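# Drape a patch cord over two cable-manager fingers

## Task

Lay the patch cord across both fingers of the cable manager so it sits behind each finger's tip and no part of it sags more than a little lower than its two plugs. It must stay that way on its own after the robot releases it and it must have stopped moving when checked. At no point may the cord be pressed into the solid body of a manager finger, a plug boot or the switch face. Finish by opening the grippers and pulling the arms away.

## Robot and tools

Robot: two six-joint arms, left_arm and right_arm, each with a parallel two-pad gripper. Their root links sit in the scene frame at left_arm (-0.022, +0.267, 0) m, quat_wxyz (+1.000, 0, 0, +0.012) and right_arm (-0.007, -0.306, 0) m, quat_wxyz (+0.996, 0, 0, +0.086). The scene frame has its origin on the table surface midway between the arms, +z up, +x pointing out across the table, and left_arm on the +y side. The arm names do not tell you which side of a picture they appear on.

Gripper geometry: the fingers extend along the gripper's +z axis and close along its y axis. The reported end_effector_position is the point between the pads, roughly 1 cm short of the fingertips. Reported hand positions can be somewhat wrong, especially when the arm is stretched far out.

Tool execute_actions, argument actions: a list with zero or one entry. An empty list just returns the current state without moving anything. A move entry is {"rows": [...], "steps": n}; rows holds 1 to 15 rows, steps is 1 to 15 (default 15), each step lasting 1/30 s. Each row is applied for one step and the final row repeats if rows run out. A wait entry is {"steps": n} with n up to 300; it commands nothing new and returns after that many steps counted from the previous result, with your own reply time included. Optional pictures (true/false) chooses whether camera images come back; they do by default. A rejected call sends nothing.

Each row is one flat list of 14 numbers covering both arms, even when only one moves: left_arm waist, shoulder, elbow, wrist pitch, wrist yaw, wrist roll, opening, then the same seven for right_arm. The six joint values are absolute target angles in radians, in the same convention as the Joint positions line, not offsets. Stated ranges per arm: waist -2.880 to 2.880, shoulder 0.000 to 3.142, elbow 0.000 to 3.019, wrist pitch -1.693 to 1.571, wrist yaw -1.571 to 1.571, wrist roll -2.094 to 2.094. The true stops may differ by up to 0.019 rad; a target beyond a range by over 0.019 rad and farther out than the current angle gets the call refused, while a target past the real stop is clipped to it and a result line "joint sent to its limit" may appear (possibly about an earlier still-running move). Missing that line proves nothing about remaining travel. Opening is an absolute value from -1 (closed) to +1 (fully open, pad gap 0.094 m).

Motion limits: each step, the commanded angle is kept within a lead of the measured angle: 0.264 rad waist, 0.32 shoulder, 0.276 elbow, 0.33 wrist pitch, 0.186 wrist yaw, 0.522 wrist roll. If the targets would carry a gripper over 70 mm from where it is, all of that arm's targets are pulled back proportionally. So large moves take several calls. Between calls the arms keep heading for the last row sent until everything has nearly stopped (a stalled push counts as stopped) or a HELD step occurs; after that only a new action pushes farther. Fingers still opening or closing keep going.

Result lines: the state line gives each gripper's end_effector_position (m) and end_effector_quat_wxyz in the scene frame, as left_arm: … | right_arm: …. Joint positions and Joint velocities list each arm's six joints (rad, rad/s) plus pad gap (m, m/s). grip_measured is the measured opening on the command scale; each gripper may read off by about 1 mm, consistently. Between the extremes the fingers go to where grip_measured equals your command, so to hold something command about 0.03 below grip_measured (less for a gentler hold). Pad force tops out around 50 to 62 N, lower on parts under about 2 mm thick, with a brief spike on first contact. HELD marks steps where your row was not (fully) sent. "joint command not followed" means the clearance check altered or blocked some joint targets; the rest of the row still ran. Joint torques are raw drive outputs with offsets, noise and friction, so treat them as rough load hints. MOTOR HOT appears from 85 °C; at 100 °C the arm's motors and gripper go limp until cooled (OVER-TEMPERATURE FAULT) and the arm drops, so avoid long heavy holds.

Tool zoom_image: camera (one of cam_head_left, cam_head_right, cam_high, cam_low, cam_left_wrist, cam_right_wrist) and region [x0, y0, x1, y1] in pixels of that camera's latest image, top-left origin, at most 504 by 504. Head, high and low images are 672x504; wrist images are 504x504 fisheye. Calibrations are given per camera and may be off by a few degrees and millimetres; wrist camera poses follow the reported joints.

Tool read_manual: optional section "licences"; returns licence text only, no motion.

Tool finished_scene: argument scene, the number of the current scene; ends and grades it irreversibly, so call it only after the cord rests still and both grippers are open and clear.

Things to avoid: dropping or knocking anything off the table, arms colliding or pressing on each other, slams or hard shoves, pushing the cord into a finger, plug boot or switch face, and leaving the cord held or swinging at the end. Occasionally an outside disturbance nudges loose objects, so check the cord has settled before finishing.

Each tool is called after ">>>" as name(argument=value, ...), one argument or row to a line, values as JSON.

## Session

>>> execute_actions(
  actions=[],
)

Scene clock: 0.00 s of 5233.50 s.
left_arm: end_effector_position=(+0.2360, +0.4590, +0.1611) grip_measured=+1.000 end_effector_quat_wxyz=(-0.144, +0.799, -0.408, +0.418) | right_arm: end_effector_position=(+0.3582, +0.0587, +0.2211) grip_measured=+1.000 end_effector_quat_wxyz=(+0.109, +0.351, +0.751, +0.549)
Joint positions: left_arm=[ 1.021  0.956  0.562 -0.722  0.826 -1.354  0.094] | right_arm=[ 0.547  1.242  0.699  0.152 -0.203  1.729  0.094]
Joint velocities: left_arm=[ 0.005  0.005 -0.002 -0.007 -0.022  0.022  0.   ] | right_arm=[-0.015 -0.015 -0.002 -0.007 -0.037 -0.007  0.   ]
Joint torques (N m, as the arm reports them, + toward a larger angle): no reading

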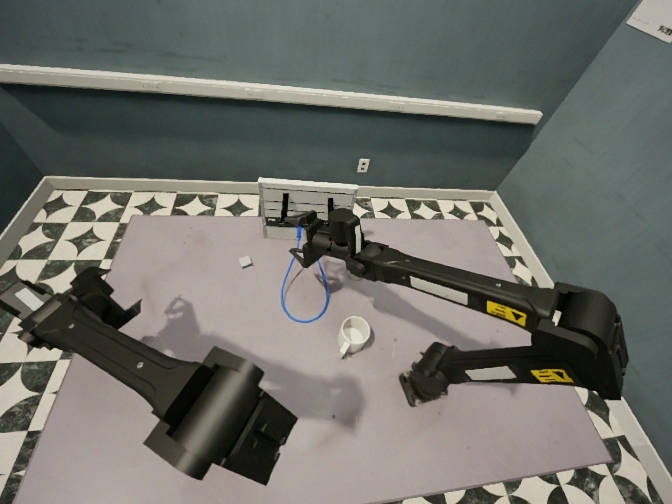

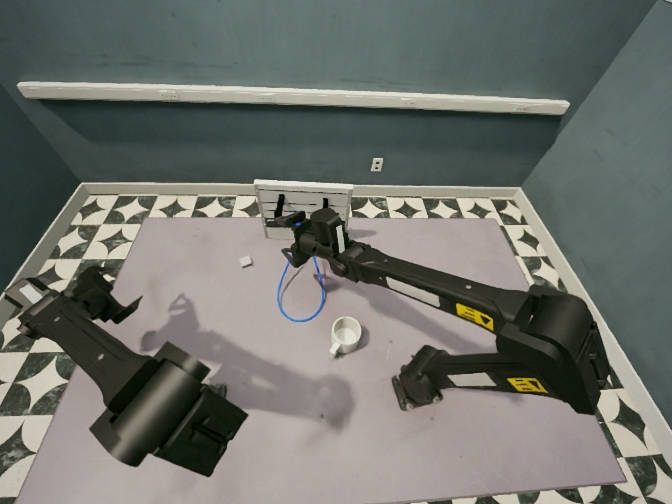

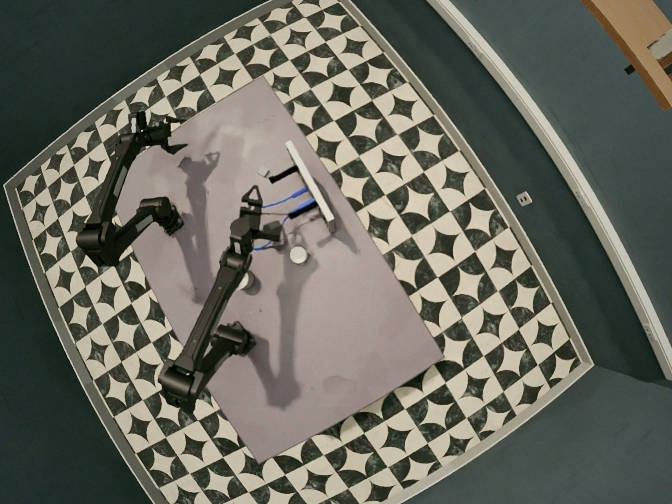

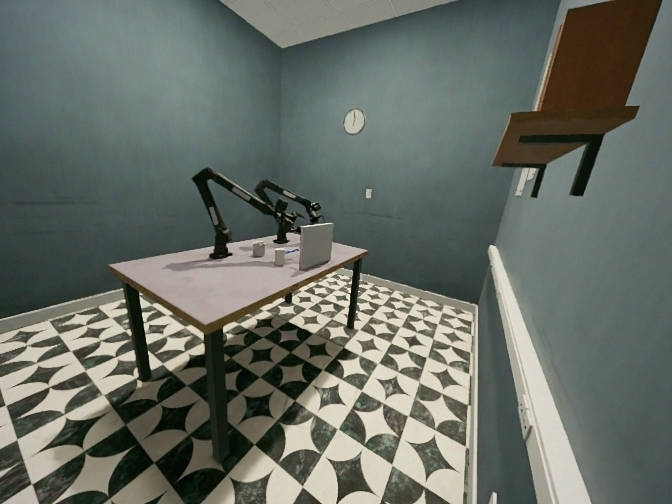

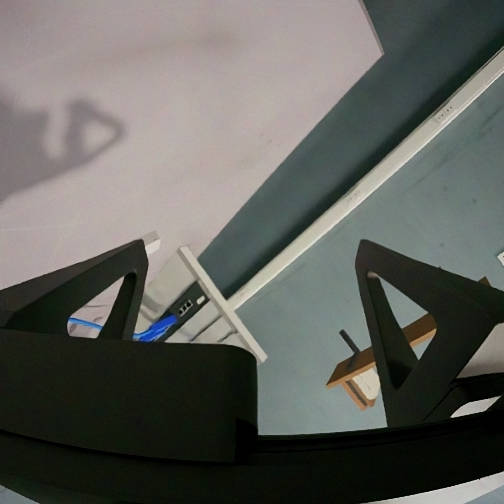

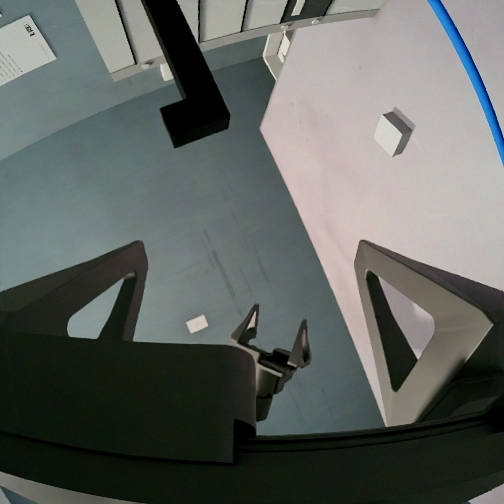

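>>> zoom_image(
  camera="cam_head_left",
  region=[220, 160, 400, 340],
)

>>> zoom_image(
  camera="cam_high",
  region=[220, 120, 380, 280],
)

>>> execute_actions(
  actions=[
    {"rows": [[1.021,0.956,0.562,-0.722,0.826,-1.354,1, -0.3,1.0,0.8,-0.6,0,0,1]], "steps": 15},
  ],
  pictures=false,
)

>>> execute_actions(
  actions=[
    {"steps": 90},
  ],
)

Region (220, 160, 400, 340) of cam_head_left's 672x504 image, scaled by 2.800, with more detail than that image has.

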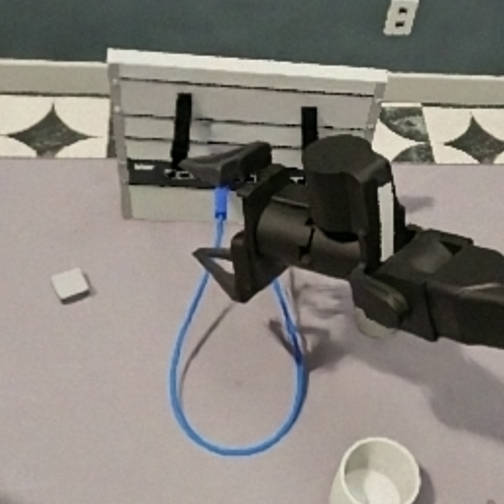

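Region (220, 120, 380, 280) of cam_high's 672x504 image, scaled by 3.150, with more detail than that image has.

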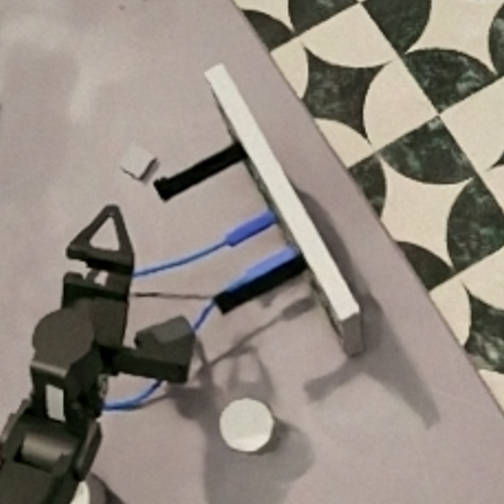

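Scene clock: 34.17 s of 5233.50 s.
left_arm: end_effector_position=(+0.2360, +0.4590, +0.1611) grip_measured=+1.000 end_effector_quat_wxyz=(-0.144, +0.799, -0.408, +0.418) | right_arm: end_effector_position=(+0.4005, -0.3150, +0.1894) grip_measured=+1.000 end_effector_quat_wxyz=(+0.326, +0.402, +0.843, +0.148)
Joint positions: left_arm=[ 1.021  0.956  0.562 -0.722  0.826 -1.354  0.094] | right_arm=[-0.193  1.013  0.706 -0.531 -0.002  0.869  0.094]
Joint velocities: left_arm=[ 0.005 -0.005  0.012  0.017  0.022  0.007  0.   ] | right_arm=[-1.919 -0.005  0.081 -0.711  0.022 -2.571  0.   ]
Joint torques (N m, as the arm reports them, + toward a larger angle): left_arm=[-0.45 -4.09  9.11  1.01  0.3   0.07] | right_arm=[ 1.52 -6.9  18.16  1.5   0.04 -0.03]
Steps of this call (steps 1 to 90: nothing new was sent; then 30.67 s passed at rest; steps 91 to 105: all 15 steps of this action). Readings (joint positions):
91: left_arm=[1.021 0.956 0.562 -0.722 0.826 -1.354] | right_arm=[0.540 1.235 0.700 0.126 -0.169 1.694]
92: left_arm=[1.021 0.956 0.562 -0.722 0.826 -1.354] | right_arm=[0.521 1.221 0.700 0.082 -0.132 1.653]
94: left_arm=[1.021 0.956 0.562 -0.722 0.826 -1.354] | right_arm=[0.455 1.181 0.700 -0.014 -0.077 1.564]
98: left_arm=[1.021 0.956 0.562 -0.722 0.826 -1.354] | right_arm=[0.260 1.085 0.701 -0.229 -0.022 1.352]
105: the state above

Scene clock: 37.17 s of 5233.50 s.
left_arm: end_effector_position=(+0.2360, +0.4590, +0.1611) grip_measured=+1.000 end_effector_quat_wxyz=(-0.144, +0.799, -0.408, +0.418) | right_arm: end_effector_position=(+0.3937, -0.3590, +0.1922) grip_measured=+1.000 end_effector_quat_wxyz=(+0.343, +0.066, +0.937, -0.021)
Joint positions: left_arm=[ 1.021  0.956  0.562 -0.722  0.826 -1.354  0.094] | right_arm=[-0.301  1.013  0.727 -0.583  0.001  0.01   0.094]
Joint velocities: left_arm=[-0.005 -0.015  0.022  0.007 -0.007 -0.007  0.   ] | right_arm=[-0.005 -0.015 -0.002 -0.017 -0.051  0.037  0.   ]
Joint torques (N m, as the arm reports them, + toward a larger angle): left_arm=[-0.26 -4.22  9.06  1.01  0.31  0.07] | right_arm=[ 0.67 -7.4  17.35  1.18 -0.07  0.  ]
Steps of this call (steps 1 to 45: the robot went on to your last target; steps 46 to 90: nothing new was sent). Readings (joint positions):
1: left_arm=[1.021 0.956 0.562 -0.722 0.826 -1.354] | right_arm=[-0.253 1.013 0.709 -0.551 0.001 0.771]
2: left_arm=[1.021 0.956 0.562 -0.722 0.826 -1.354] | right_arm=[-0.298 1.013 0.712 -0.565 0.004 0.673]
4: left_arm=[1.021 0.956 0.562 -0.722 0.826 -1.354] | right_arm=[-0.336 1.013 0.719 -0.577 0.006 0.476]
8: left_arm=[1.021 0.956 0.562 -0.722 0.826 -1.354] | right_arm=[-0.313 1.013 0.727 -0.582 0.002 0.200]
90: the state above
All arms were judged still, so your last target was given up. Only a new action makes them travel on or press farther. Fingers that are still opening or closing keep moving.
camera_calibration (this result's frames):
cam_right_wrist: T_world_to_cam=[[-0.133503, -0.991006, 0.00917247, -0.306388], [-0.988442, 0.132475, -0.0737012, 0.456486], [0.0718232, -0.0189058, -0.997238, 0.280039], [0, 0, 0, 1]] pos_world=[0.390193, -0.358811, 0.31572]

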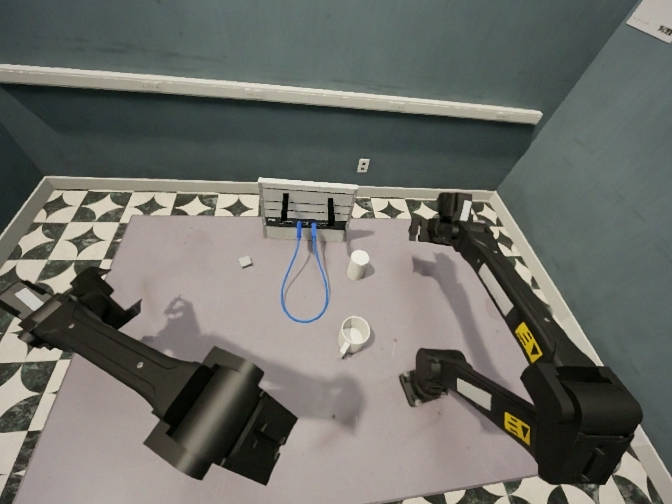

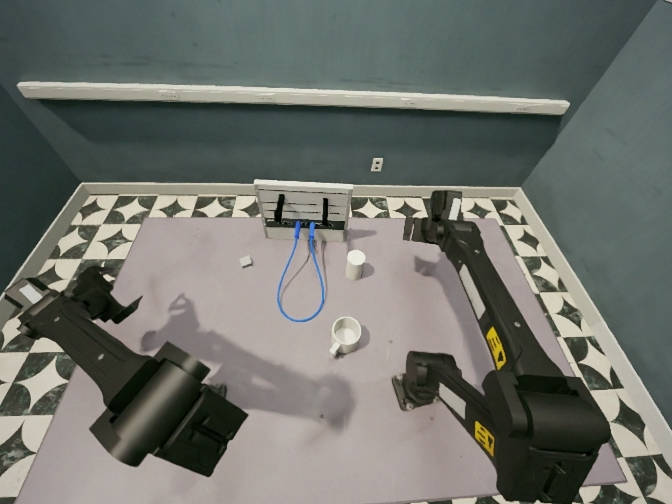

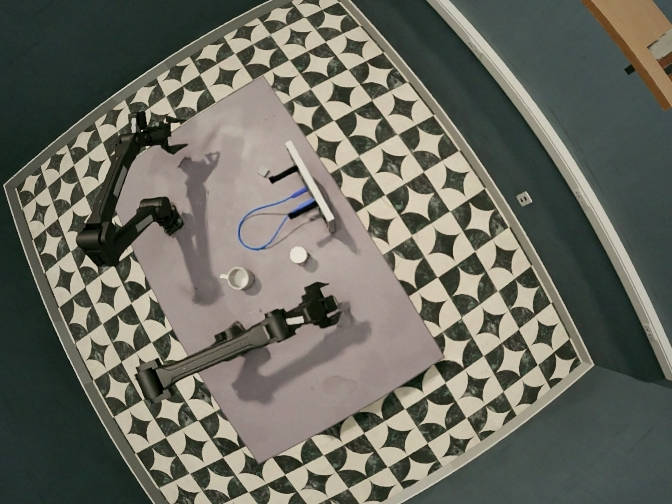

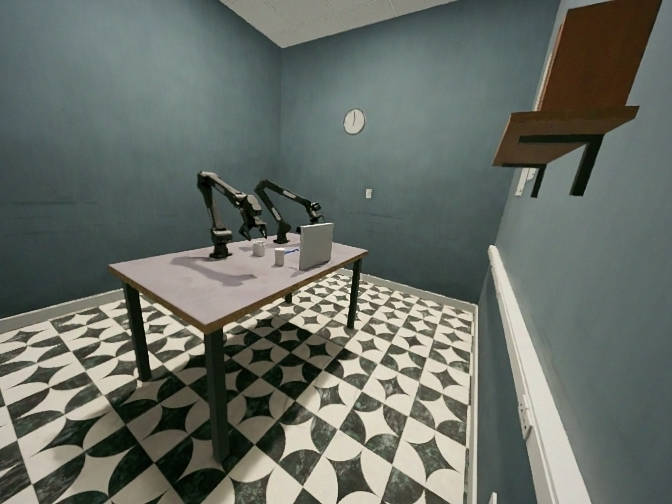

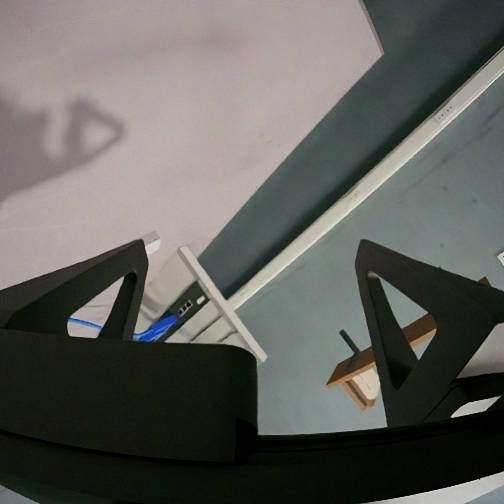

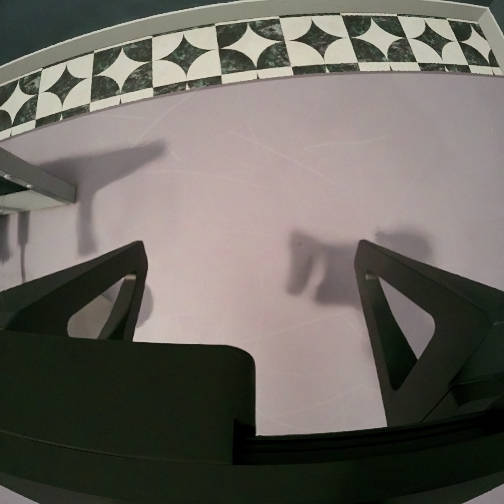

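>>> zoom_image(
  camera="cam_head_left",
  region=[240, 170, 380, 330],
)

>>> zoom_image(
  camera="cam_head_right",
  region=[240, 170, 380, 330],
)

>>> zoom_image(
  camera="cam_high",
  region=[220, 130, 360, 270],
)

Region (240, 170, 380, 330) of cam_head_left's 672x504 image, scaled by 3.150, with more detail than that image has; it fills the left 441 columns of this view, and the rest is white.

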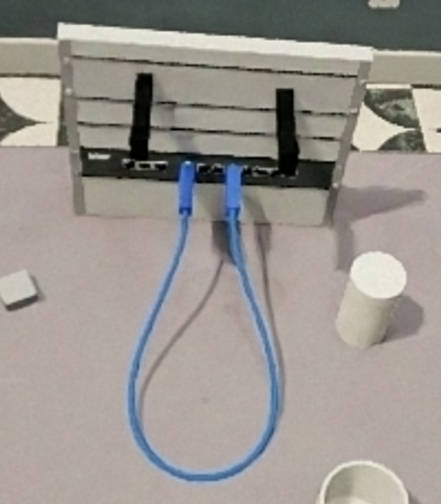

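Region (240, 170, 380, 330) of cam_head_right's 672x504 image, scaled by 3.150, with more detail than that image has; it fills the left 441 columns of this view, and the rest is white.

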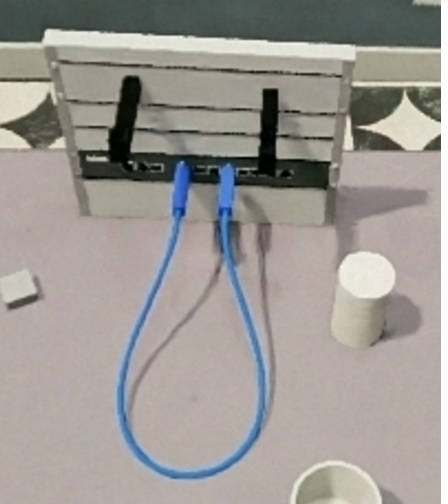

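Region (220, 130, 360, 270) of cam_high's 672x504 image, scaled by 3.600, with more detail than that image has.

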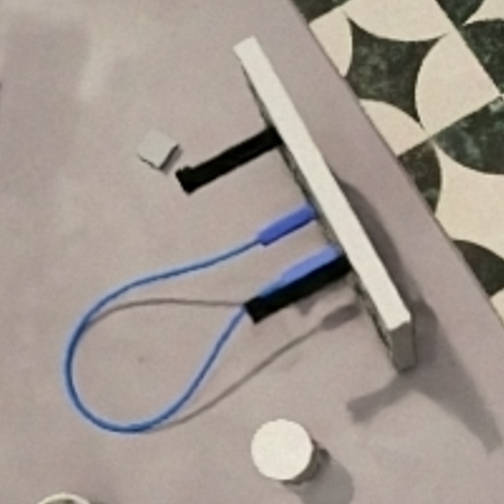

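>>> execute_actions(
  actions=[
    {"rows": [[-0.588,1.1,0.8,-1.05,0,-0.71,1, 0.525,1.05,0.75,-0.8,0,0.85,1]], "steps": 15},
  ],
  pictures=false,
)

>>> execute_actions(
  actions=[
    {"steps": 30},
  ],
  pictures=false,
)

>>> execute_actions(
  actions=[
    {"rows": [[-0.588,1.418,0.899,-1.052,0,-0.71,0.2, 0.525,1.449,0.932,-1.054,0,0.85,0.2]], "steps": 15},
  ],
  pictures=false,
)

>>> execute_actions(
  actions=[
    {"steps": 45},
  ],
)

Scene clock: 127.23 s of 5233.50 s.
left_arm: end_effector_position=(+0.3029, +0.2153, +0.1350) grip_measured=+1.000 end_effector_quat_wxyz=(+0.094, -0.293, +0.950, -0.048) | right_arm: end_effector_position=(+0.2626, -0.0588, +0.1538) grip_measured=+1.000 end_effector_quat_wxyz=(+0.168, +0.015, +0.972, +0.163)
Joint positions: left_arm=[-0.18   1.115  0.782 -1.025  0.003 -0.755  0.094] | right_arm=[ 0.568  1.048  0.729 -0.781 -0.007  0.772  0.094]
Joint velocities: left_arm=[-2.379 -0.005  0.012 -0.007  0.007  0.168  0.   ] | right_arm=[-0.015  0.005  0.027 -0.027 -0.007  0.462  0.   ]
Joint torques (N m, as the arm reports them, + toward a larger angle): left_arm=[ 0.12 -7.45 10.21  0.02 -0.21  0.13] | right_arm=[-3.43 -6.62 12.56  0.86  0.27  0.15]
Steps of this call (steps 1 to 90: nothing new was sent; then 86.57 s passed at rest; steps 91 to 105: all 15 steps of this action). Readings (joint positions):
91: left_arm=[0.997 0.968 0.587 -0.792 0.729 -1.275] | right_arm=[-0.284 1.015 0.728 -0.611 0.009 0.073]
92: left_arm=[0.940 0.999 0.631 -0.888 0.626 -1.183] | right_arm=[-0.243 1.015 0.729 -0.652 0.010 0.148]
94: left_arm=[0.782 1.069 0.717 -0.984 0.417 -1.021] | right_arm=[-0.117 1.022 0.729 -0.717 0.008 0.299]
98: left_arm=[0.414 1.117 0.782 -1.015 0.045 -0.844] | right_arm=[0.189 1.042 0.729 -0.761 0.003 0.562]
105: the state above

Scene clock: 128.23 s of 5233.50 s.
left_arm: end_effector_position=(+0.2517, +0.0898, +0.1371) grip_measured=+1.000 end_effector_quat_wxyz=(+0.083, -0.073, +0.992, -0.064) | right_arm: end_effector_position=(+0.2731, -0.0716, +0.1536) grip_measured=+1.000 end_effector_quat_wxyz=(+0.167, +0.069, +0.970, +0.162)
Joint positions: left_arm=[-0.597  1.106  0.782 -1.036  0.002 -0.721  0.094] | right_arm=[ 0.526  1.048  0.729 -0.783 -0.001  0.84   0.094]
Joint velocities: left_arm=[-0.005 -0.015 -0.002  0.007 -0.007 -0.022  0.   ] | right_arm=[-0.015 -0.005  0.012  0.007 -0.022  0.022  0.   ]
Joint torques (N m, as the arm reports them, + toward a larger angle): left_arm=[ 0.58 -6.66 10.52  0.18 -0.21  0.11] | right_arm=[ 0.97 -5.74 12.17  0.89  0.09  0.09]
Steps of this call (steps 1 to 30: the robot went on to your last target). Readings (joint positions):
1: left_arm=[-0.262 1.115 0.782 -1.025 0.003 -0.749] | right_arm=[0.564 1.048 0.729 -0.782 -0.005 0.785]
2: left_arm=[-0.344 1.115 0.782 -1.025 0.002 -0.744] | right_arm=[0.555 1.048 0.729 -0.782 -0.004 0.796]
4: left_arm=[-0.502 1.115 0.782 -1.027 0.002 -0.736] | right_arm=[0.536 1.048 0.729 -0.783 -0.002 0.812]
8: left_arm=[-0.629 1.112 0.782 -1.034 0.005 -0.724] | right_arm=[0.526 1.048 0.729 -0.783 -0.001 0.829]
30: the state above
All arms were judged still, so your last target was given up. Only a new action makes them travel on or press farther. Fingers that are still opening or closing keep moving.

Scene clock: 128.73 s of 5233.50 s.
left_arm: end_effector_position=(+0.2775, +0.0731, +0.0734) grip_measured=+0.202 end_effector_quat_wxyz=(-0.006, -0.073, +0.997, +0.003) | right_arm: end_effector_position=(+0.2731, -0.0716, +0.1536) grip_measured=+0.202 end_effector_quat_wxyz=(+0.167, +0.069, +0.970, +0.162)
Joint positions: left_arm=[-0.597  1.42   0.882 -1.046  0.002 -0.719  0.056] | right_arm=[ 0.526  1.048  0.729 -0.783 -0.001  0.84   0.056]
Joint velocities: left_arm=[-0.015 -0.19  -0.007  0.002 -0.037 -0.007  0.001] | right_arm=[-0.015 -0.015 -0.007  0.007  0.007  0.022 -0.   ]
Joint torques (N m, as the arm reports them, + toward a larger angle): left_arm=[ 0.2  -8.7   9.35  0.08 -0.18  0.1 ] | right_arm=[ 0.72 -5.4  10.41  1.67  0.   -0.02]
A step of this action was HELD (marked below), so the robot has no last target. An arm can still carry out its HELD step.
Steps of this call (steps 1 to 15: all 15 steps of this action). Readings (joint positions):
1: left_arm=[-0.597 1.129 0.790 -1.042 0.002 -0.721] | right_arm=[0.526 1.048 0.729 -0.783 -0.001 0.840] HELD
2: left_arm=[-0.597 1.177 0.814 -1.048 0.002 -0.721] | right_arm=[0.526 1.048 0.729 -0.783 -0.001 0.840] HELD
3: left_arm=[-0.597 1.245 0.844 -1.048 0.002 -0.721] | right_arm=[0.526 1.048 0.729 -0.783 -0.001 0.840] HELD
4: left_arm=[-0.597 1.315 0.870 -1.048 0.002 -0.720] | right_arm=[0.526 1.048 0.729 -0.783 -0.001 0.840] HELD
5: left_arm=[-0.597 1.375 0.885 -1.047 0.002 -0.720] | right_arm=[0.526 1.048 0.729 -0.783 -0.001 0.840] HELD
6: left_arm=[-0.597 1.420 0.888 -1.046 0.002 -0.719] | right_arm=[0.526 1.048 0.729 -0.783 -0.001 0.840] HELD
7: left_arm=[-0.597 1.450 0.886 -1.046 0.002 -0.719] | right_arm=[0.526 1.048 0.729 -0.783 -0.001 0.840] HELD
8: left_arm=[-0.597 1.466 0.883 -1.046 0.002 -0.719] | right_arm=[0.526 1.048 0.729 -0.783 -0.001 0.840] HELD
9: left_arm=[-0.597 1.470 0.882 -1.046 0.002 -0.719] | right_arm=[0.526 1.048 0.729 -0.783 -0.001 0.840] HELD
10: left_arm=[-0.597 1.468 0.882 -1.046 0.002 -0.719] | right_arm=[0.526 1.048 0.729 -0.783 -0.001 0.840] HELD
11: left_arm=[-0.597 1.459 0.882 -1.046 0.002 -0.719] | right_arm=[0.526 1.048 0.729 -0.783 -0.001 0.840] HELD
12: left_arm=[-0.597 1.448 0.882 -1.046 0.002 -0.719] | right_arm=[0.526 1.048 0.729 -0.783 -0.001 0.840] HELD
13: left_arm=[-0.597 1.438 0.882 -1.046 0.002 -0.719] | right_arm=[0.526 1.048 0.729 -0.783 -0.001 0.840] HELD
14: left_arm=[-0.597 1.428 0.882 -1.046 0.002 -0.719] | right_arm=[0.526 1.048 0.729 -0.783 -0.001 0.840] HELD
15: the state above HELD
joint command not followed: on one or more control steps a check withheld the commanded joint targets of the right arm, and it was not sent them on those steps. On the call's last step the targets were still withheld.
cause: the commanded joint targets would bring a part of the robot too close to another arm (this arm's wrist (the part past joint 4) and the other arm's wrist (the part past joint 4)); next, command targets that bring no part of the robot closer to that arm.

Scene clock: 130.23 s of 5233.50 s.
left_arm: end_effector_position=(+0.2779, +0.0729, +0.0758) grip_measured=+0.202 end_effector_quat_wxyz=(-0.003, -0.073, +0.997, +0.001) | right_arm: end_effector_position=(+0.2731, -0.0716, +0.1536) grip_measured=+0.202 end_effector_quat_wxyz=(+0.167, +0.069, +0.970, +0.162)
Joint positions: left_arm=[-0.597  1.413  0.882 -1.046  0.002 -0.719  0.056] | right_arm=[ 0.526  1.048  0.729 -0.783 -0.001  0.84   0.056]
Joint velocities: left_arm=[-0.024 -0.005 -0.012 -0.007 -0.007 -0.007 -0.   ] | right_arm=[-0.005 -0.005  0.002  0.002 -0.081 -0.037  0.   ]
Joint torques (N m, as the arm reports them, + toward a larger angle): left_arm=[ 0.64 -8.88  9.4   0.15 -0.2   0.1 ] | right_arm=[ 0.87 -6.57 10.48  1.53  0.05  0.  ]
Steps of this call (steps 1 to 45: nothing new was sent). Readings (joint positions):
1: left_arm=[-0.597 1.416 0.882 -1.046 0.002 -0.719] | right_arm=[0.526 1.048 0.729 -0.783 -0.001 0.840]
2: left_arm=[-0.597 1.414 0.882 -1.046 0.002 -0.719] | right_arm=[0.526 1.048 0.729 -0.783 -0.001 0.840]
4: left_arm=[-0.597 1.413 0.882 -1.046 0.002 -0.719] | right_arm=[0.526 1.048 0.729 -0.783 -0.001 0.840]
8: left_arm=[-0.597 1.413 0.882 -1.046 0.002 -0.719] | right_arm=[0.526 1.048 0.729 -0.783 -0.001 0.840]
45: the state above
camera_calibration (this result's frames):
cam_left_wrist: T_world_to_cam=[[0.144924, -0.989431, -0.00492816, 0.0324887], [-0.795674, -0.119502, 0.593821, 0.191337], [-0.588133, -0.0821375, -0.804582, 0.353654], [0, 0, 0, 1]] pos_world=[0.355529, 0.0840587, 0.171084]
cam_right_wrist: T_world_to_cam=[[-0.0705494, -0.942756, -0.325935, 0.000461414], [-0.960073, -0.0244999, 0.278675, 0.223202], [-0.270708, 0.332582, -0.903386, 0.359877], [0, 0, 0, 1]] pos_world=[0.311744, -0.113785, 0.263057]

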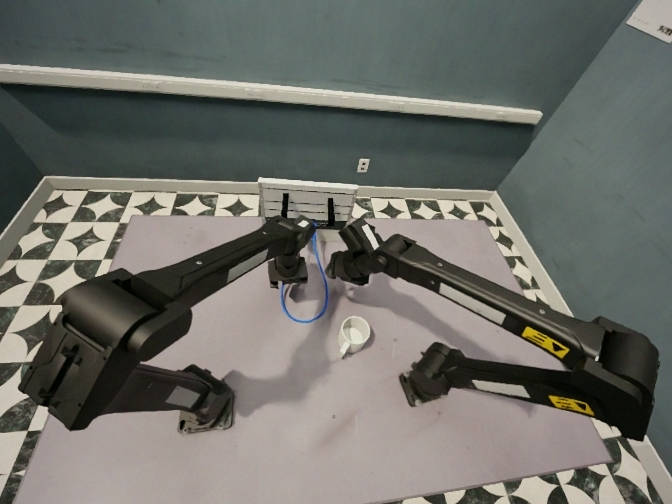

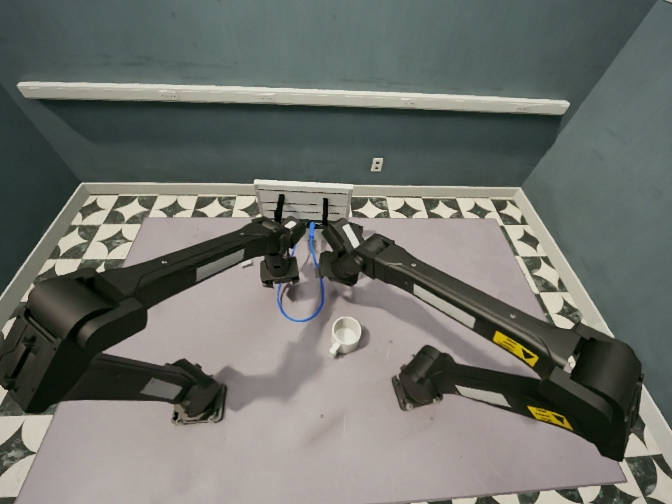

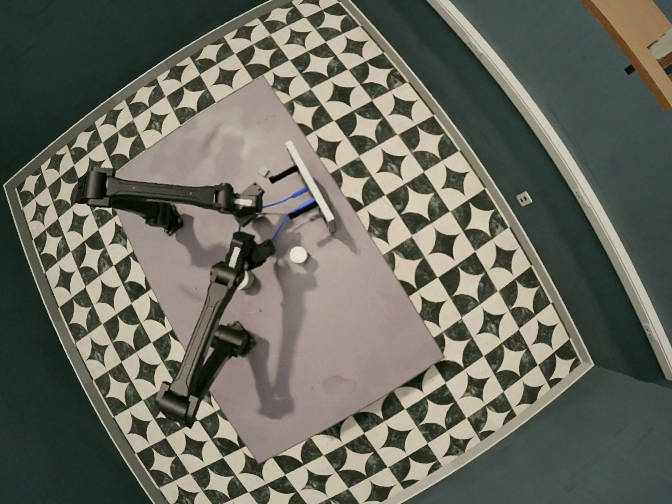

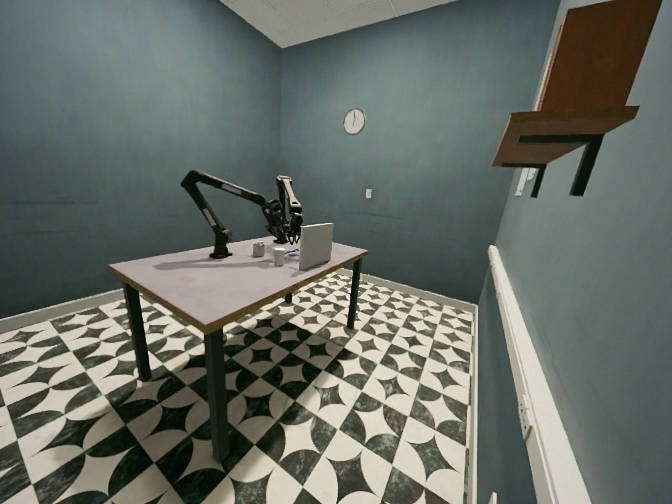

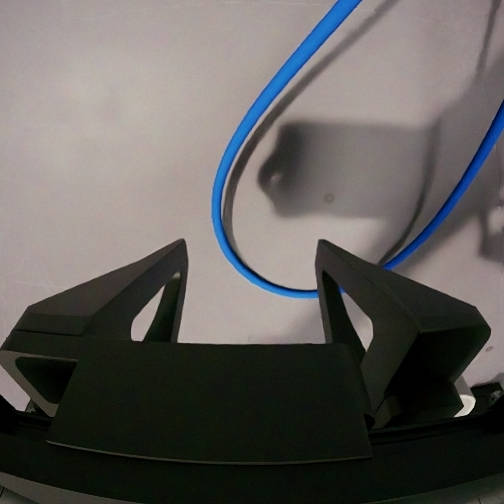

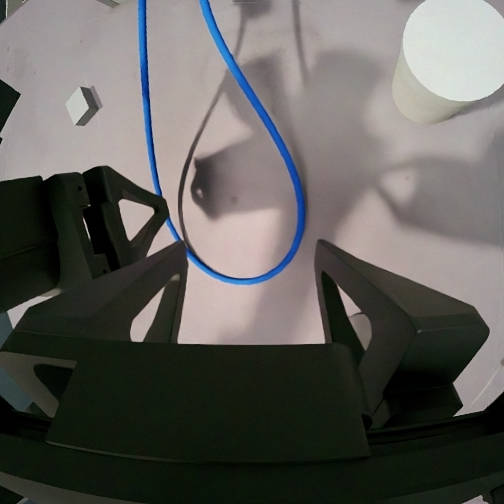

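>>> execute_actions(
  actions=[
    {"rows": [[-0.58,1.42,0.885,-1.02,0,-0.71,0.2, 0.48,1.048,0.75,-0.79,0,0.85,0.2],[-0.57,1.43,0.878,-1.0,0,-0.70,0.2, 0.45,1.048,0.75,-0.79,0,0.85,0.2],[-0.56,1.44,0.87,-0.98,0,-0.69,0.2, 0.42,1.048,0.75,-0.79,0,0.85,0.2],[-0.55,1.45,0.86,-0.96,0,-0.68,0.2, 0.4,1.048,0.75,-0.79,0,0.85,0.2],[-0.54,1.455,0.85,-0.94,0,-0.68,0.2, 0.4,1.048,0.75,-0.79,0,0.85,0.2],[-0.54,1.46,0.84,-0.92,0,-0.68,0.2, 0.4,1.048,0.75,-0.79,0,0.85,0.2],[-0.54,1.465,0.83,-0.91,0,-0.68,0.2, 0.4,1.048,0.75,-0.79,0,0.85,0.2]], "steps": 15},
  ],
  pictures=false,
)

>>> execute_actions(
  actions=[
    {"steps": 20},
  ],
)

Scene clock: 153.57 s of 5233.50 s.
left_arm: end_effector_position=(+0.2902, +0.0871, +0.0437) grip_measured=+0.202 end_effector_quat_wxyz=(+0.005, -0.085, +0.996, -0.005) | right_arm: end_effector_position=(+0.3018, -0.1109, +0.1536) grip_measured=+0.202 end_effector_quat_wxyz=(+0.178, +0.134, +0.963, +0.150)
Joint positions: left_arm=[-0.546  1.462  0.832 -0.927  0.002 -0.693  0.056] | right_arm=[ 0.393  1.048  0.729 -0.783  0.001  0.841  0.056]
Joint velocities: left_arm=[ 0.005  0.005 -0.002  0.046  0.066 -0.037 -0.   ] | right_arm=[-0.005 -0.015  0.002 -0.007 -0.051  0.007  0.   ]
Joint torques (N m, as the arm reports them, + toward a larger angle): left_arm=[ 0.35 -9.51  7.45  1.14 -0.19  0.1 ] | right_arm=[ 1.5  -6.14 12.2   1.27  0.06  0.1 ]
Steps of this call (steps 1 to 90: nothing new was sent; then 19.83 s passed at rest; steps 91 to 105: all 15 steps of this action). Readings (joint positions):
91: left_arm=[-0.597 1.413 0.882 -1.044 0.002 -0.719] | right_arm=[0.523 1.048 0.729 -0.783 -0.001 0.840]
92: left_arm=[-0.596 1.414 0.882 -1.037 0.002 -0.718] | right_arm=[0.516 1.048 0.729 -0.783 -0.002 0.840]
94: left_arm=[-0.588 1.417 0.880 -1.008 0.002 -0.710] | right_arm=[0.478 1.048 0.729 -0.783 -0.002 0.840]
98: left_arm=[-0.555 1.439 0.854 -0.938 0.002 -0.698] | right_arm=[0.394 1.048 0.729 -0.783 0.001 0.840]
105: the state above

Scene clock: 154.23 s of 5233.50 s.
left_arm: end_effector_position=(+0.2906, +0.0868, +0.0437) grip_measured=+0.202 end_effector_quat_wxyz=(+0.006, -0.085, +0.996, -0.006) | right_arm: end_effector_position=(+0.3018, -0.1109, +0.1536) grip_measured=+0.202 end_effector_quat_wxyz=(+0.178, +0.134, +0.963, +0.150)
Joint positions: left_arm=[-0.546  1.462  0.832 -0.925  0.002 -0.691  0.056] | right_arm=[ 0.393  1.048  0.729 -0.783  0.001  0.841  0.056]
Joint velocities: left_arm=[-0.005 -0.015 -0.017  0.002 -0.066 -0.066 -0.001] | right_arm=[-0.015  0.005 -0.012 -0.007  0.022  0.022 -0.001]
Joint torques (N m, as the arm reports them, + toward a larger angle): left_arm=[ 0.24 -8.89  7.37  1.   -0.19  0.11] | right_arm=[ 0.96 -6.44 12.3   1.16 -0.03  0.14]
Steps of this call (steps 1 to 15: the robot went on to your last target; steps 16 to 20: nothing new was sent). Readings (joint positions):
1: left_arm=[-0.546 1.462 0.832 -0.925 0.002 -0.692] | right_arm=[0.393 1.048 0.729 -0.783 0.001 0.841]
2: left_arm=[-0.546 1.462 0.832 -0.925 0.002 -0.692] | right_arm=[0.393 1.048 0.729 -0.783 0.001 0.841]
4: left_arm=[-0.546 1.462 0.832 -0.925 0.002 -0.691] | right_arm=[0.393 1.048 0.729 -0.783 0.001 0.841]
8: left_arm=[-0.546 1.462 0.832 -0.925 0.002 -0.691] | right_arm=[0.393 1.048 0.729 -0.783 0.001 0.841]
20: the state above
All arms were judged still, so your last target was given up. Only a new action makes them travel on or press farther. Fingers that are still opening or closing keep moving.
camera_calibration (this result's frames):
cam_left_wrist: T_world_to_cam=[[0.167484, -0.985828, 0.00956938, 0.0367109], [-0.804162, -0.130992, 0.579796, 0.226286], [-0.570326, -0.104802, -0.814705, 0.333698], [0, 0, 0, 1]] pos_world=[0.366139, 0.100805, 0.140314]
cam_right_wrist: T_world_to_cam=[[-0.195999, -0.925214, -0.324904, 0.00501866], [-0.954922, 0.104752, 0.277762, 0.262728], [-0.222956, 0.364699, -0.904038, 0.369995], [0, 0, 0, 1]] pos_world=[0.334361, -0.157815, 0.263144]

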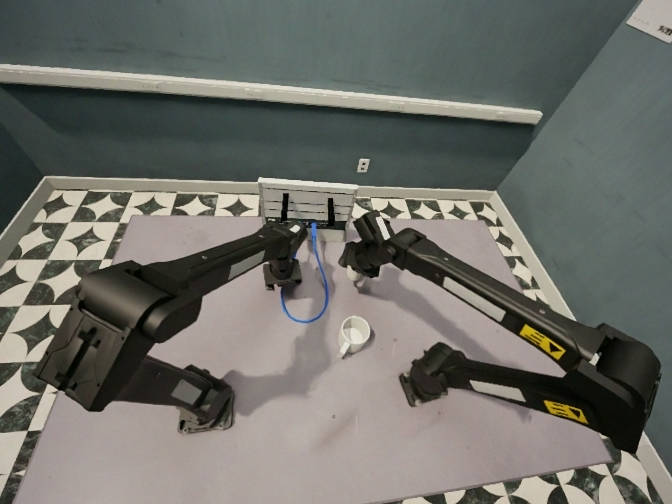

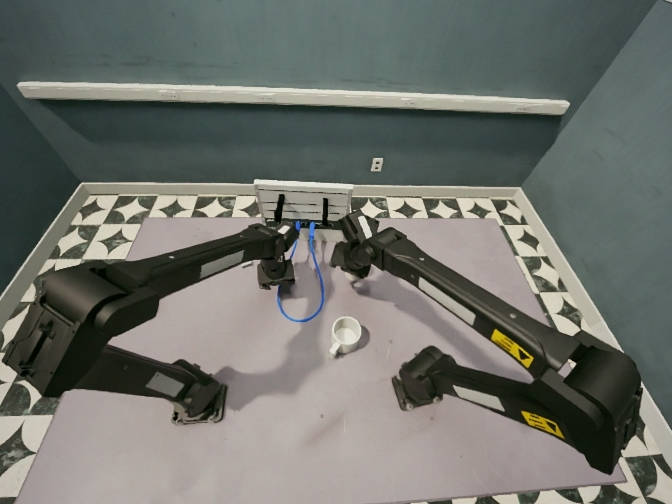

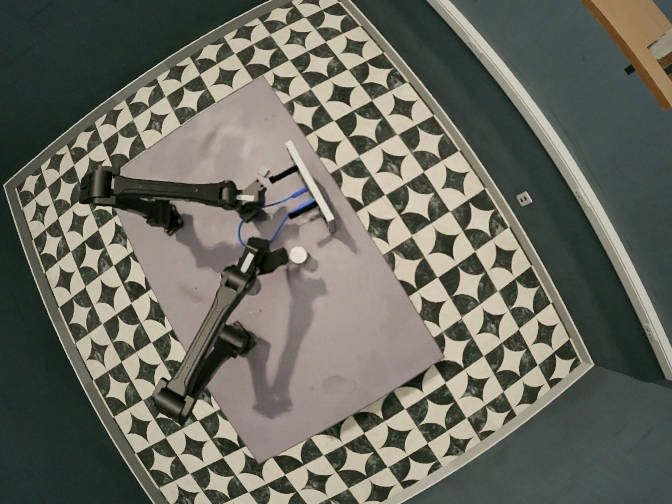

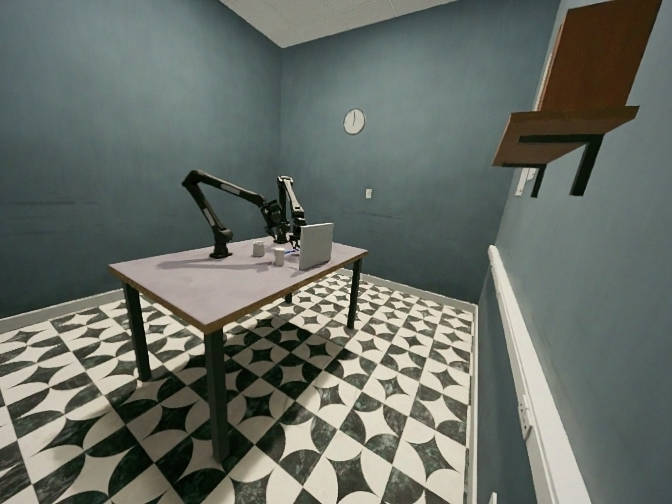

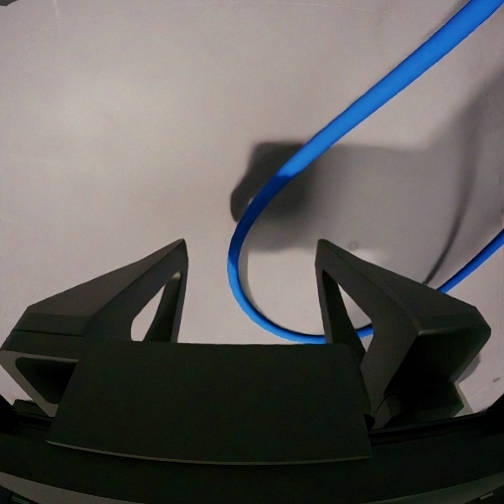

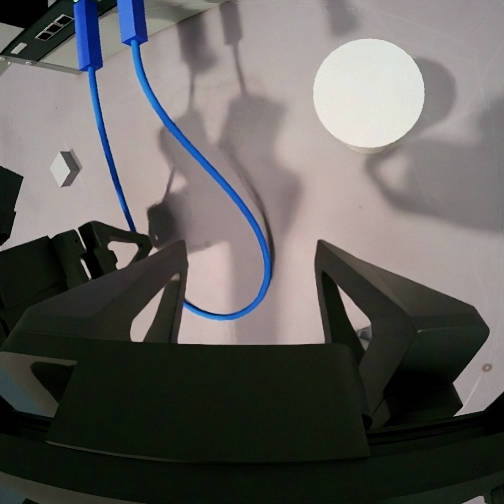

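>>> execute_actions(
  actions=[
    {"rows": [[-0.54,1.47,0.82,-0.90,0,-0.68,0.2, 0.4,1.048,0.75,-0.79,0,0.85,0.2],[-0.54,1.478,0.81,-0.885,0,-0.68,0.2, 0.4,1.048,0.75,-0.79,0,0.85,0.2],[-0.54,1.486,0.80,-0.87,0,-0.68,0.2, 0.4,1.048,0.75,-0.79,0,0.85,0.2],[-0.54,1.494,0.785,-0.85,0,-0.68,0.2, 0.4,1.048,0.75,-0.79,0,0.85,0.2],[-0.54,1.503,0.772,-0.83,0,-0.68,0.2, 0.4,1.048,0.75,-0.79,0,0.85,0.2]], "steps": 15},
  ],
  pictures=false,
)

>>> execute_actions(
  actions=[
    {"steps": 15},
  ],
)

Scene clock: 169.77 s of 5233.50 s.
left_arm: end_effector_position=(+0.2798, +0.0930, +0.0139) grip_measured=+0.202 end_effector_quat_wxyz=(-0.000, -0.085, +0.996, -0.001) | right_arm: end_effector_position=(+0.3018, -0.1109, +0.1536) grip_measured=+0.202 end_effector_quat_wxyz=(+0.178, +0.134, +0.963, +0.150)
Joint positions: left_arm=[-0.546  1.499  0.774 -0.845  0.002 -0.691  0.056] | right_arm=[ 0.393  1.048  0.729 -0.783  0.001  0.841  0.056]
Joint velocities: left_arm=[-0.015 -0.015 -0.007  0.022 -0.051 -0.037  0.   ] | right_arm=[ 0.015  0.005  0.012 -0.002 -0.051 -0.037  0.001]
Joint torques (N m, as the arm reports them, + toward a larger angle): left_arm=[-0.06 -9.44  6.89  0.93 -0.18  0.11] | right_arm=[ 1.4  -6.33 12.2   1.17  0.    0.11]
Steps of this call (steps 1 to 90: nothing new was sent; then 12.03 s passed at rest; steps 91 to 105: all 15 steps of this action). Readings (joint positions):
91: left_arm=[-0.546 1.462 0.831 -0.923 0.002 -0.691] | right_arm=[0.393 1.048 0.729 -0.783 0.001 0.841]
92: left_arm=[-0.546 1.462 0.829 -0.916 0.002 -0.691] | right_arm=[0.393 1.048 0.729 -0.783 0.001 0.841]
94: left_arm=[-0.546 1.463 0.817 -0.891 0.002 -0.691] | right_arm=[0.393 1.048 0.729 -0.783 0.001 0.841]
98: left_arm=[-0.546 1.485 0.783 -0.851 0.002 -0.691] | right_arm=[0.393 1.048 0.729 -0.783 0.001 0.841]
105: the state above

Scene clock: 170.27 s of 5233.50 s.
left_arm: end_effector_position=(+0.2798, +0.0930, +0.0139) grip_measured=+0.202 end_effector_quat_wxyz=(-0.000, -0.085, +0.996, -0.001) | right_arm: end_effector_position=(+0.3018, -0.1109, +0.1536) grip_measured=+0.202 end_effector_quat_wxyz=(+0.178, +0.134, +0.963, +0.150)
Joint positions: left_arm=[-0.546  1.499  0.774 -0.845  0.002 -0.691  0.056] | right_arm=[ 0.393  1.048  0.729 -0.783  0.001  0.841  0.056]
Joint velocities: left_arm=[-0.005 -0.005 -0.007  0.002  0.037  0.037 -0.   ] | right_arm=[ 0.015 -0.005 -0.012 -0.012  0.037  0.022  0.001]
Joint torques (N m, as the arm reports them, + toward a larger angle): left_arm=[ 0.24 -9.19  6.96  0.92 -0.2   0.1 ] | right_arm=[ 1.   -6.08 12.15  1.11 -0.04  0.09]
Steps of this call (steps 1 to 15: the robot went on to your last target). Readings (joint positions):
1: left_arm=[-0.546 1.499 0.774 -0.845 0.002 -0.691] | right_arm=[0.393 1.048 0.729 -0.783 0.001 0.841]
2: left_arm=[-0.546 1.499 0.774 -0.845 0.002 -0.691] | right_arm=[0.393 1.048 0.729 -0.783 0.001 0.841]
4: left_arm=[-0.546 1.499 0.774 -0.845 0.002 -0.691] | right_arm=[0.393 1.048 0.729 -0.783 0.001 0.841]
8: left_arm=[-0.546 1.499 0.774 -0.845 0.002 -0.691] | right_arm=[0.393 1.048 0.729 -0.783 0.001 0.841]
15: the state above
All arms were judged still, so your last target was given up. Only a new action makes them travel on or press farther. Fingers that are still opening or closing keep moving.
camera_calibration (this result's frames):
cam_left_wrist: T_world_to_cam=[[0.167546, -0.985864, -0.000626415, 0.0450913], [-0.796038, -0.13566, 0.589848, 0.233656], [-0.581595, -0.098328, -0.807514, 0.306352], [0, 0, 0, 1]] pos_world=[0.356617, 0.106275, 0.10959]
cam_right_wrist: T_world_to_cam=[[-0.195999, -0.925214, -0.324904, 0.00501866], [-0.954922, 0.104752, 0.277762, 0.262728], [-0.222956, 0.364699, -0.904038, 0.369995], [0, 0, 0, 1]] pos_world=[0.334361, -0.157815, 0.263144]

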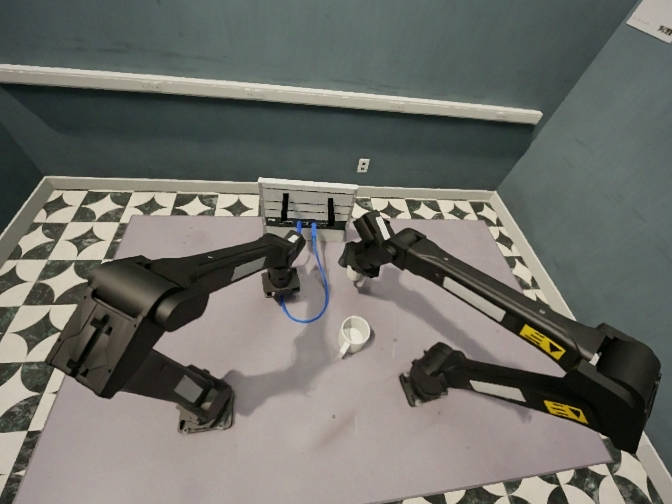

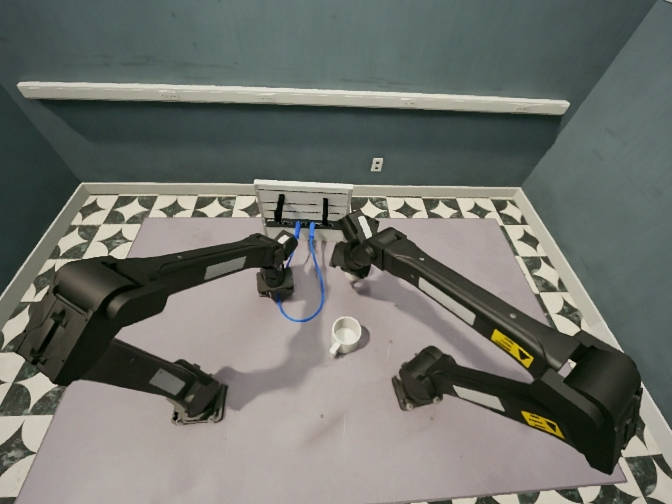

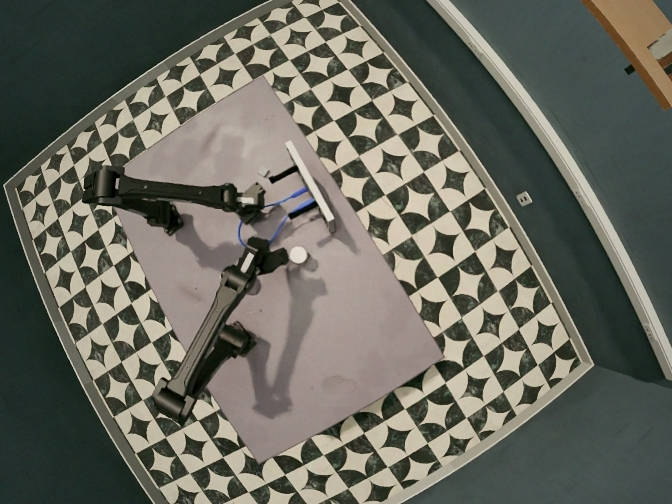

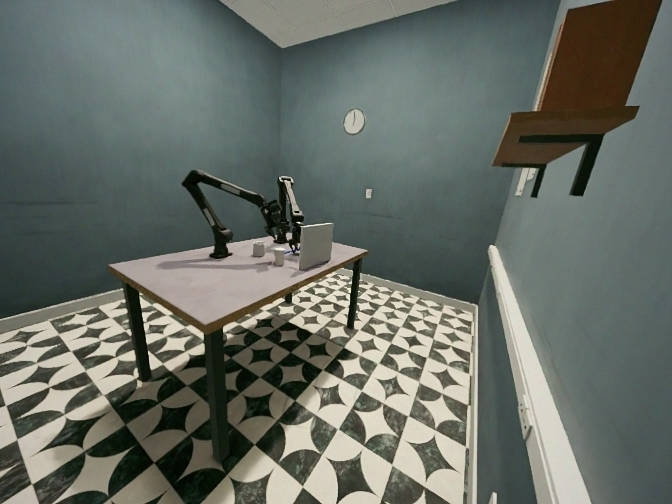

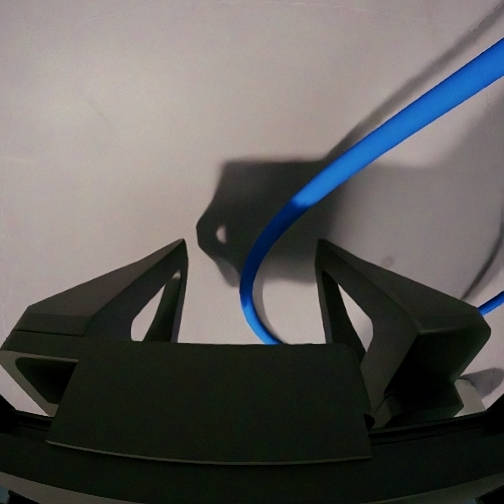

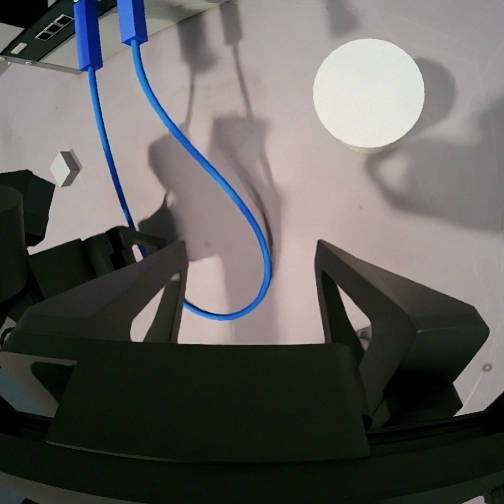

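>>> execute_actions(
  actions=[
    {"rows": [[-0.54,1.503,0.772,-0.83,0,-0.68,-0.93, 0.4,1.048,0.75,-0.79,0,0.85,0.2]], "steps": 15},
  ],
  pictures=false,
)

>>> execute_actions(
  actions=[
    {"steps": 10},
  ],
  pictures=false,
)

Scene clock: 177.17 s of 5233.50 s.
left_arm: end_effector_position=(+0.2804, +0.0927, +0.0139) grip_measured=-0.910 end_effector_quat_wxyz=(+0.001, -0.084, +0.996, -0.002) | right_arm: end_effector_position=(+0.3018, -0.1109, +0.1536) grip_measured=+0.202 end_effector_quat_wxyz=(+0.178, +0.134, +0.963, +0.150)
Joint positions: left_arm=[-0.546  1.499  0.774 -0.843  0.002 -0.69   0.004] | right_arm=[ 0.393  1.048  0.729 -0.783  0.001  0.841  0.056]
Joint velocities: left_arm=[-0.015 -0.005 -0.027 -0.017  0.051 -0.022  0.   ] | right_arm=[-0.015 -0.005 -0.017 -0.007 -0.081 -0.051  0.001]
Joint torques (N m, as the arm reports them, + toward a larger angle): left_arm=[ 0.46 -9.31  6.91  0.87 -0.21  0.09] | right_arm=[ 1.07 -6.91 12.4   1.42 -0.02  0.14]
Steps of this call (steps 1 to 90: nothing new was sent; then 3.40 s passed at rest; steps 91 to 105: all 15 steps of this action). Readings (joint positions):
91: left_arm=[-0.546 1.499 0.774 -0.845 0.002 -0.691] | right_arm=[0.393 1.048 0.729 -0.783 0.001 0.841]
92: left_arm=[-0.546 1.499 0.774 -0.845 0.002 -0.691] | right_arm=[0.393 1.048 0.729 -0.783 0.001 0.841]
94: left_arm=[-0.546 1.499 0.774 -0.845 0.002 -0.690] | right_arm=[0.393 1.048 0.729 -0.783 0.001 0.841]
98: left_arm=[-0.546 1.499 0.774 -0.843 0.002 -0.690] | right_arm=[0.393 1.048 0.729 -0.783 0.001 0.841]
105: the state above

Scene clock: 177.50 s of 5233.50 s.
left_arm: end_effector_position=(+0.2804, +0.0927, +0.0139) grip_measured=-0.910 end_effector_quat_wxyz=(+0.001, -0.084, +0.996, -0.002) | right_arm: end_effector_position=(+0.3018, -0.1109, +0.1536) grip_measured=+0.202 end_effector_quat_wxyz=(+0.178, +0.134, +0.963, +0.150)
Joint positions: left_arm=[-0.546  1.499  0.774 -0.843  0.002 -0.69   0.004] | right_arm=[ 0.393  1.048  0.729 -0.783  0.001  0.841  0.056]
Joint velocities: left_arm=[-0.005 -0.015 -0.007 -0.007 -0.022  0.022 -0.001] | right_arm=[-0.005  0.005 -0.007  0.012 -0.037  0.007 -0.001]
Joint torques (N m, as the arm reports them, + toward a larger angle): left_arm=[ 0.09 -9.03  6.91  0.84 -0.2   0.1 ] | right_arm=[ 0.94 -6.3  12.19  1.25 -0.04  0.13]
Steps of this call (steps 1 to 10: the robot went on to your last target). Readings (joint positions):
1: left_arm=[-0.546 1.499 0.774 -0.843 0.002 -0.690] | right_arm=[0.393 1.048 0.729 -0.783 0.001 0.841]
2: left_arm=[-0.546 1.499 0.774 -0.843 0.002 -0.690] | right_arm=[0.393 1.048 0.729 -0.783 0.001 0.841]
4: left_arm=[-0.546 1.499 0.774 -0.843 0.002 -0.690] | right_arm=[0.393 1.048 0.729 -0.783 0.001 0.841]
8: left_arm=[-0.546 1.499 0.774 -0.843 0.002 -0.690] | right_arm=[0.393 1.048 0.729 -0.783 0.001 0.841]
10: the state above


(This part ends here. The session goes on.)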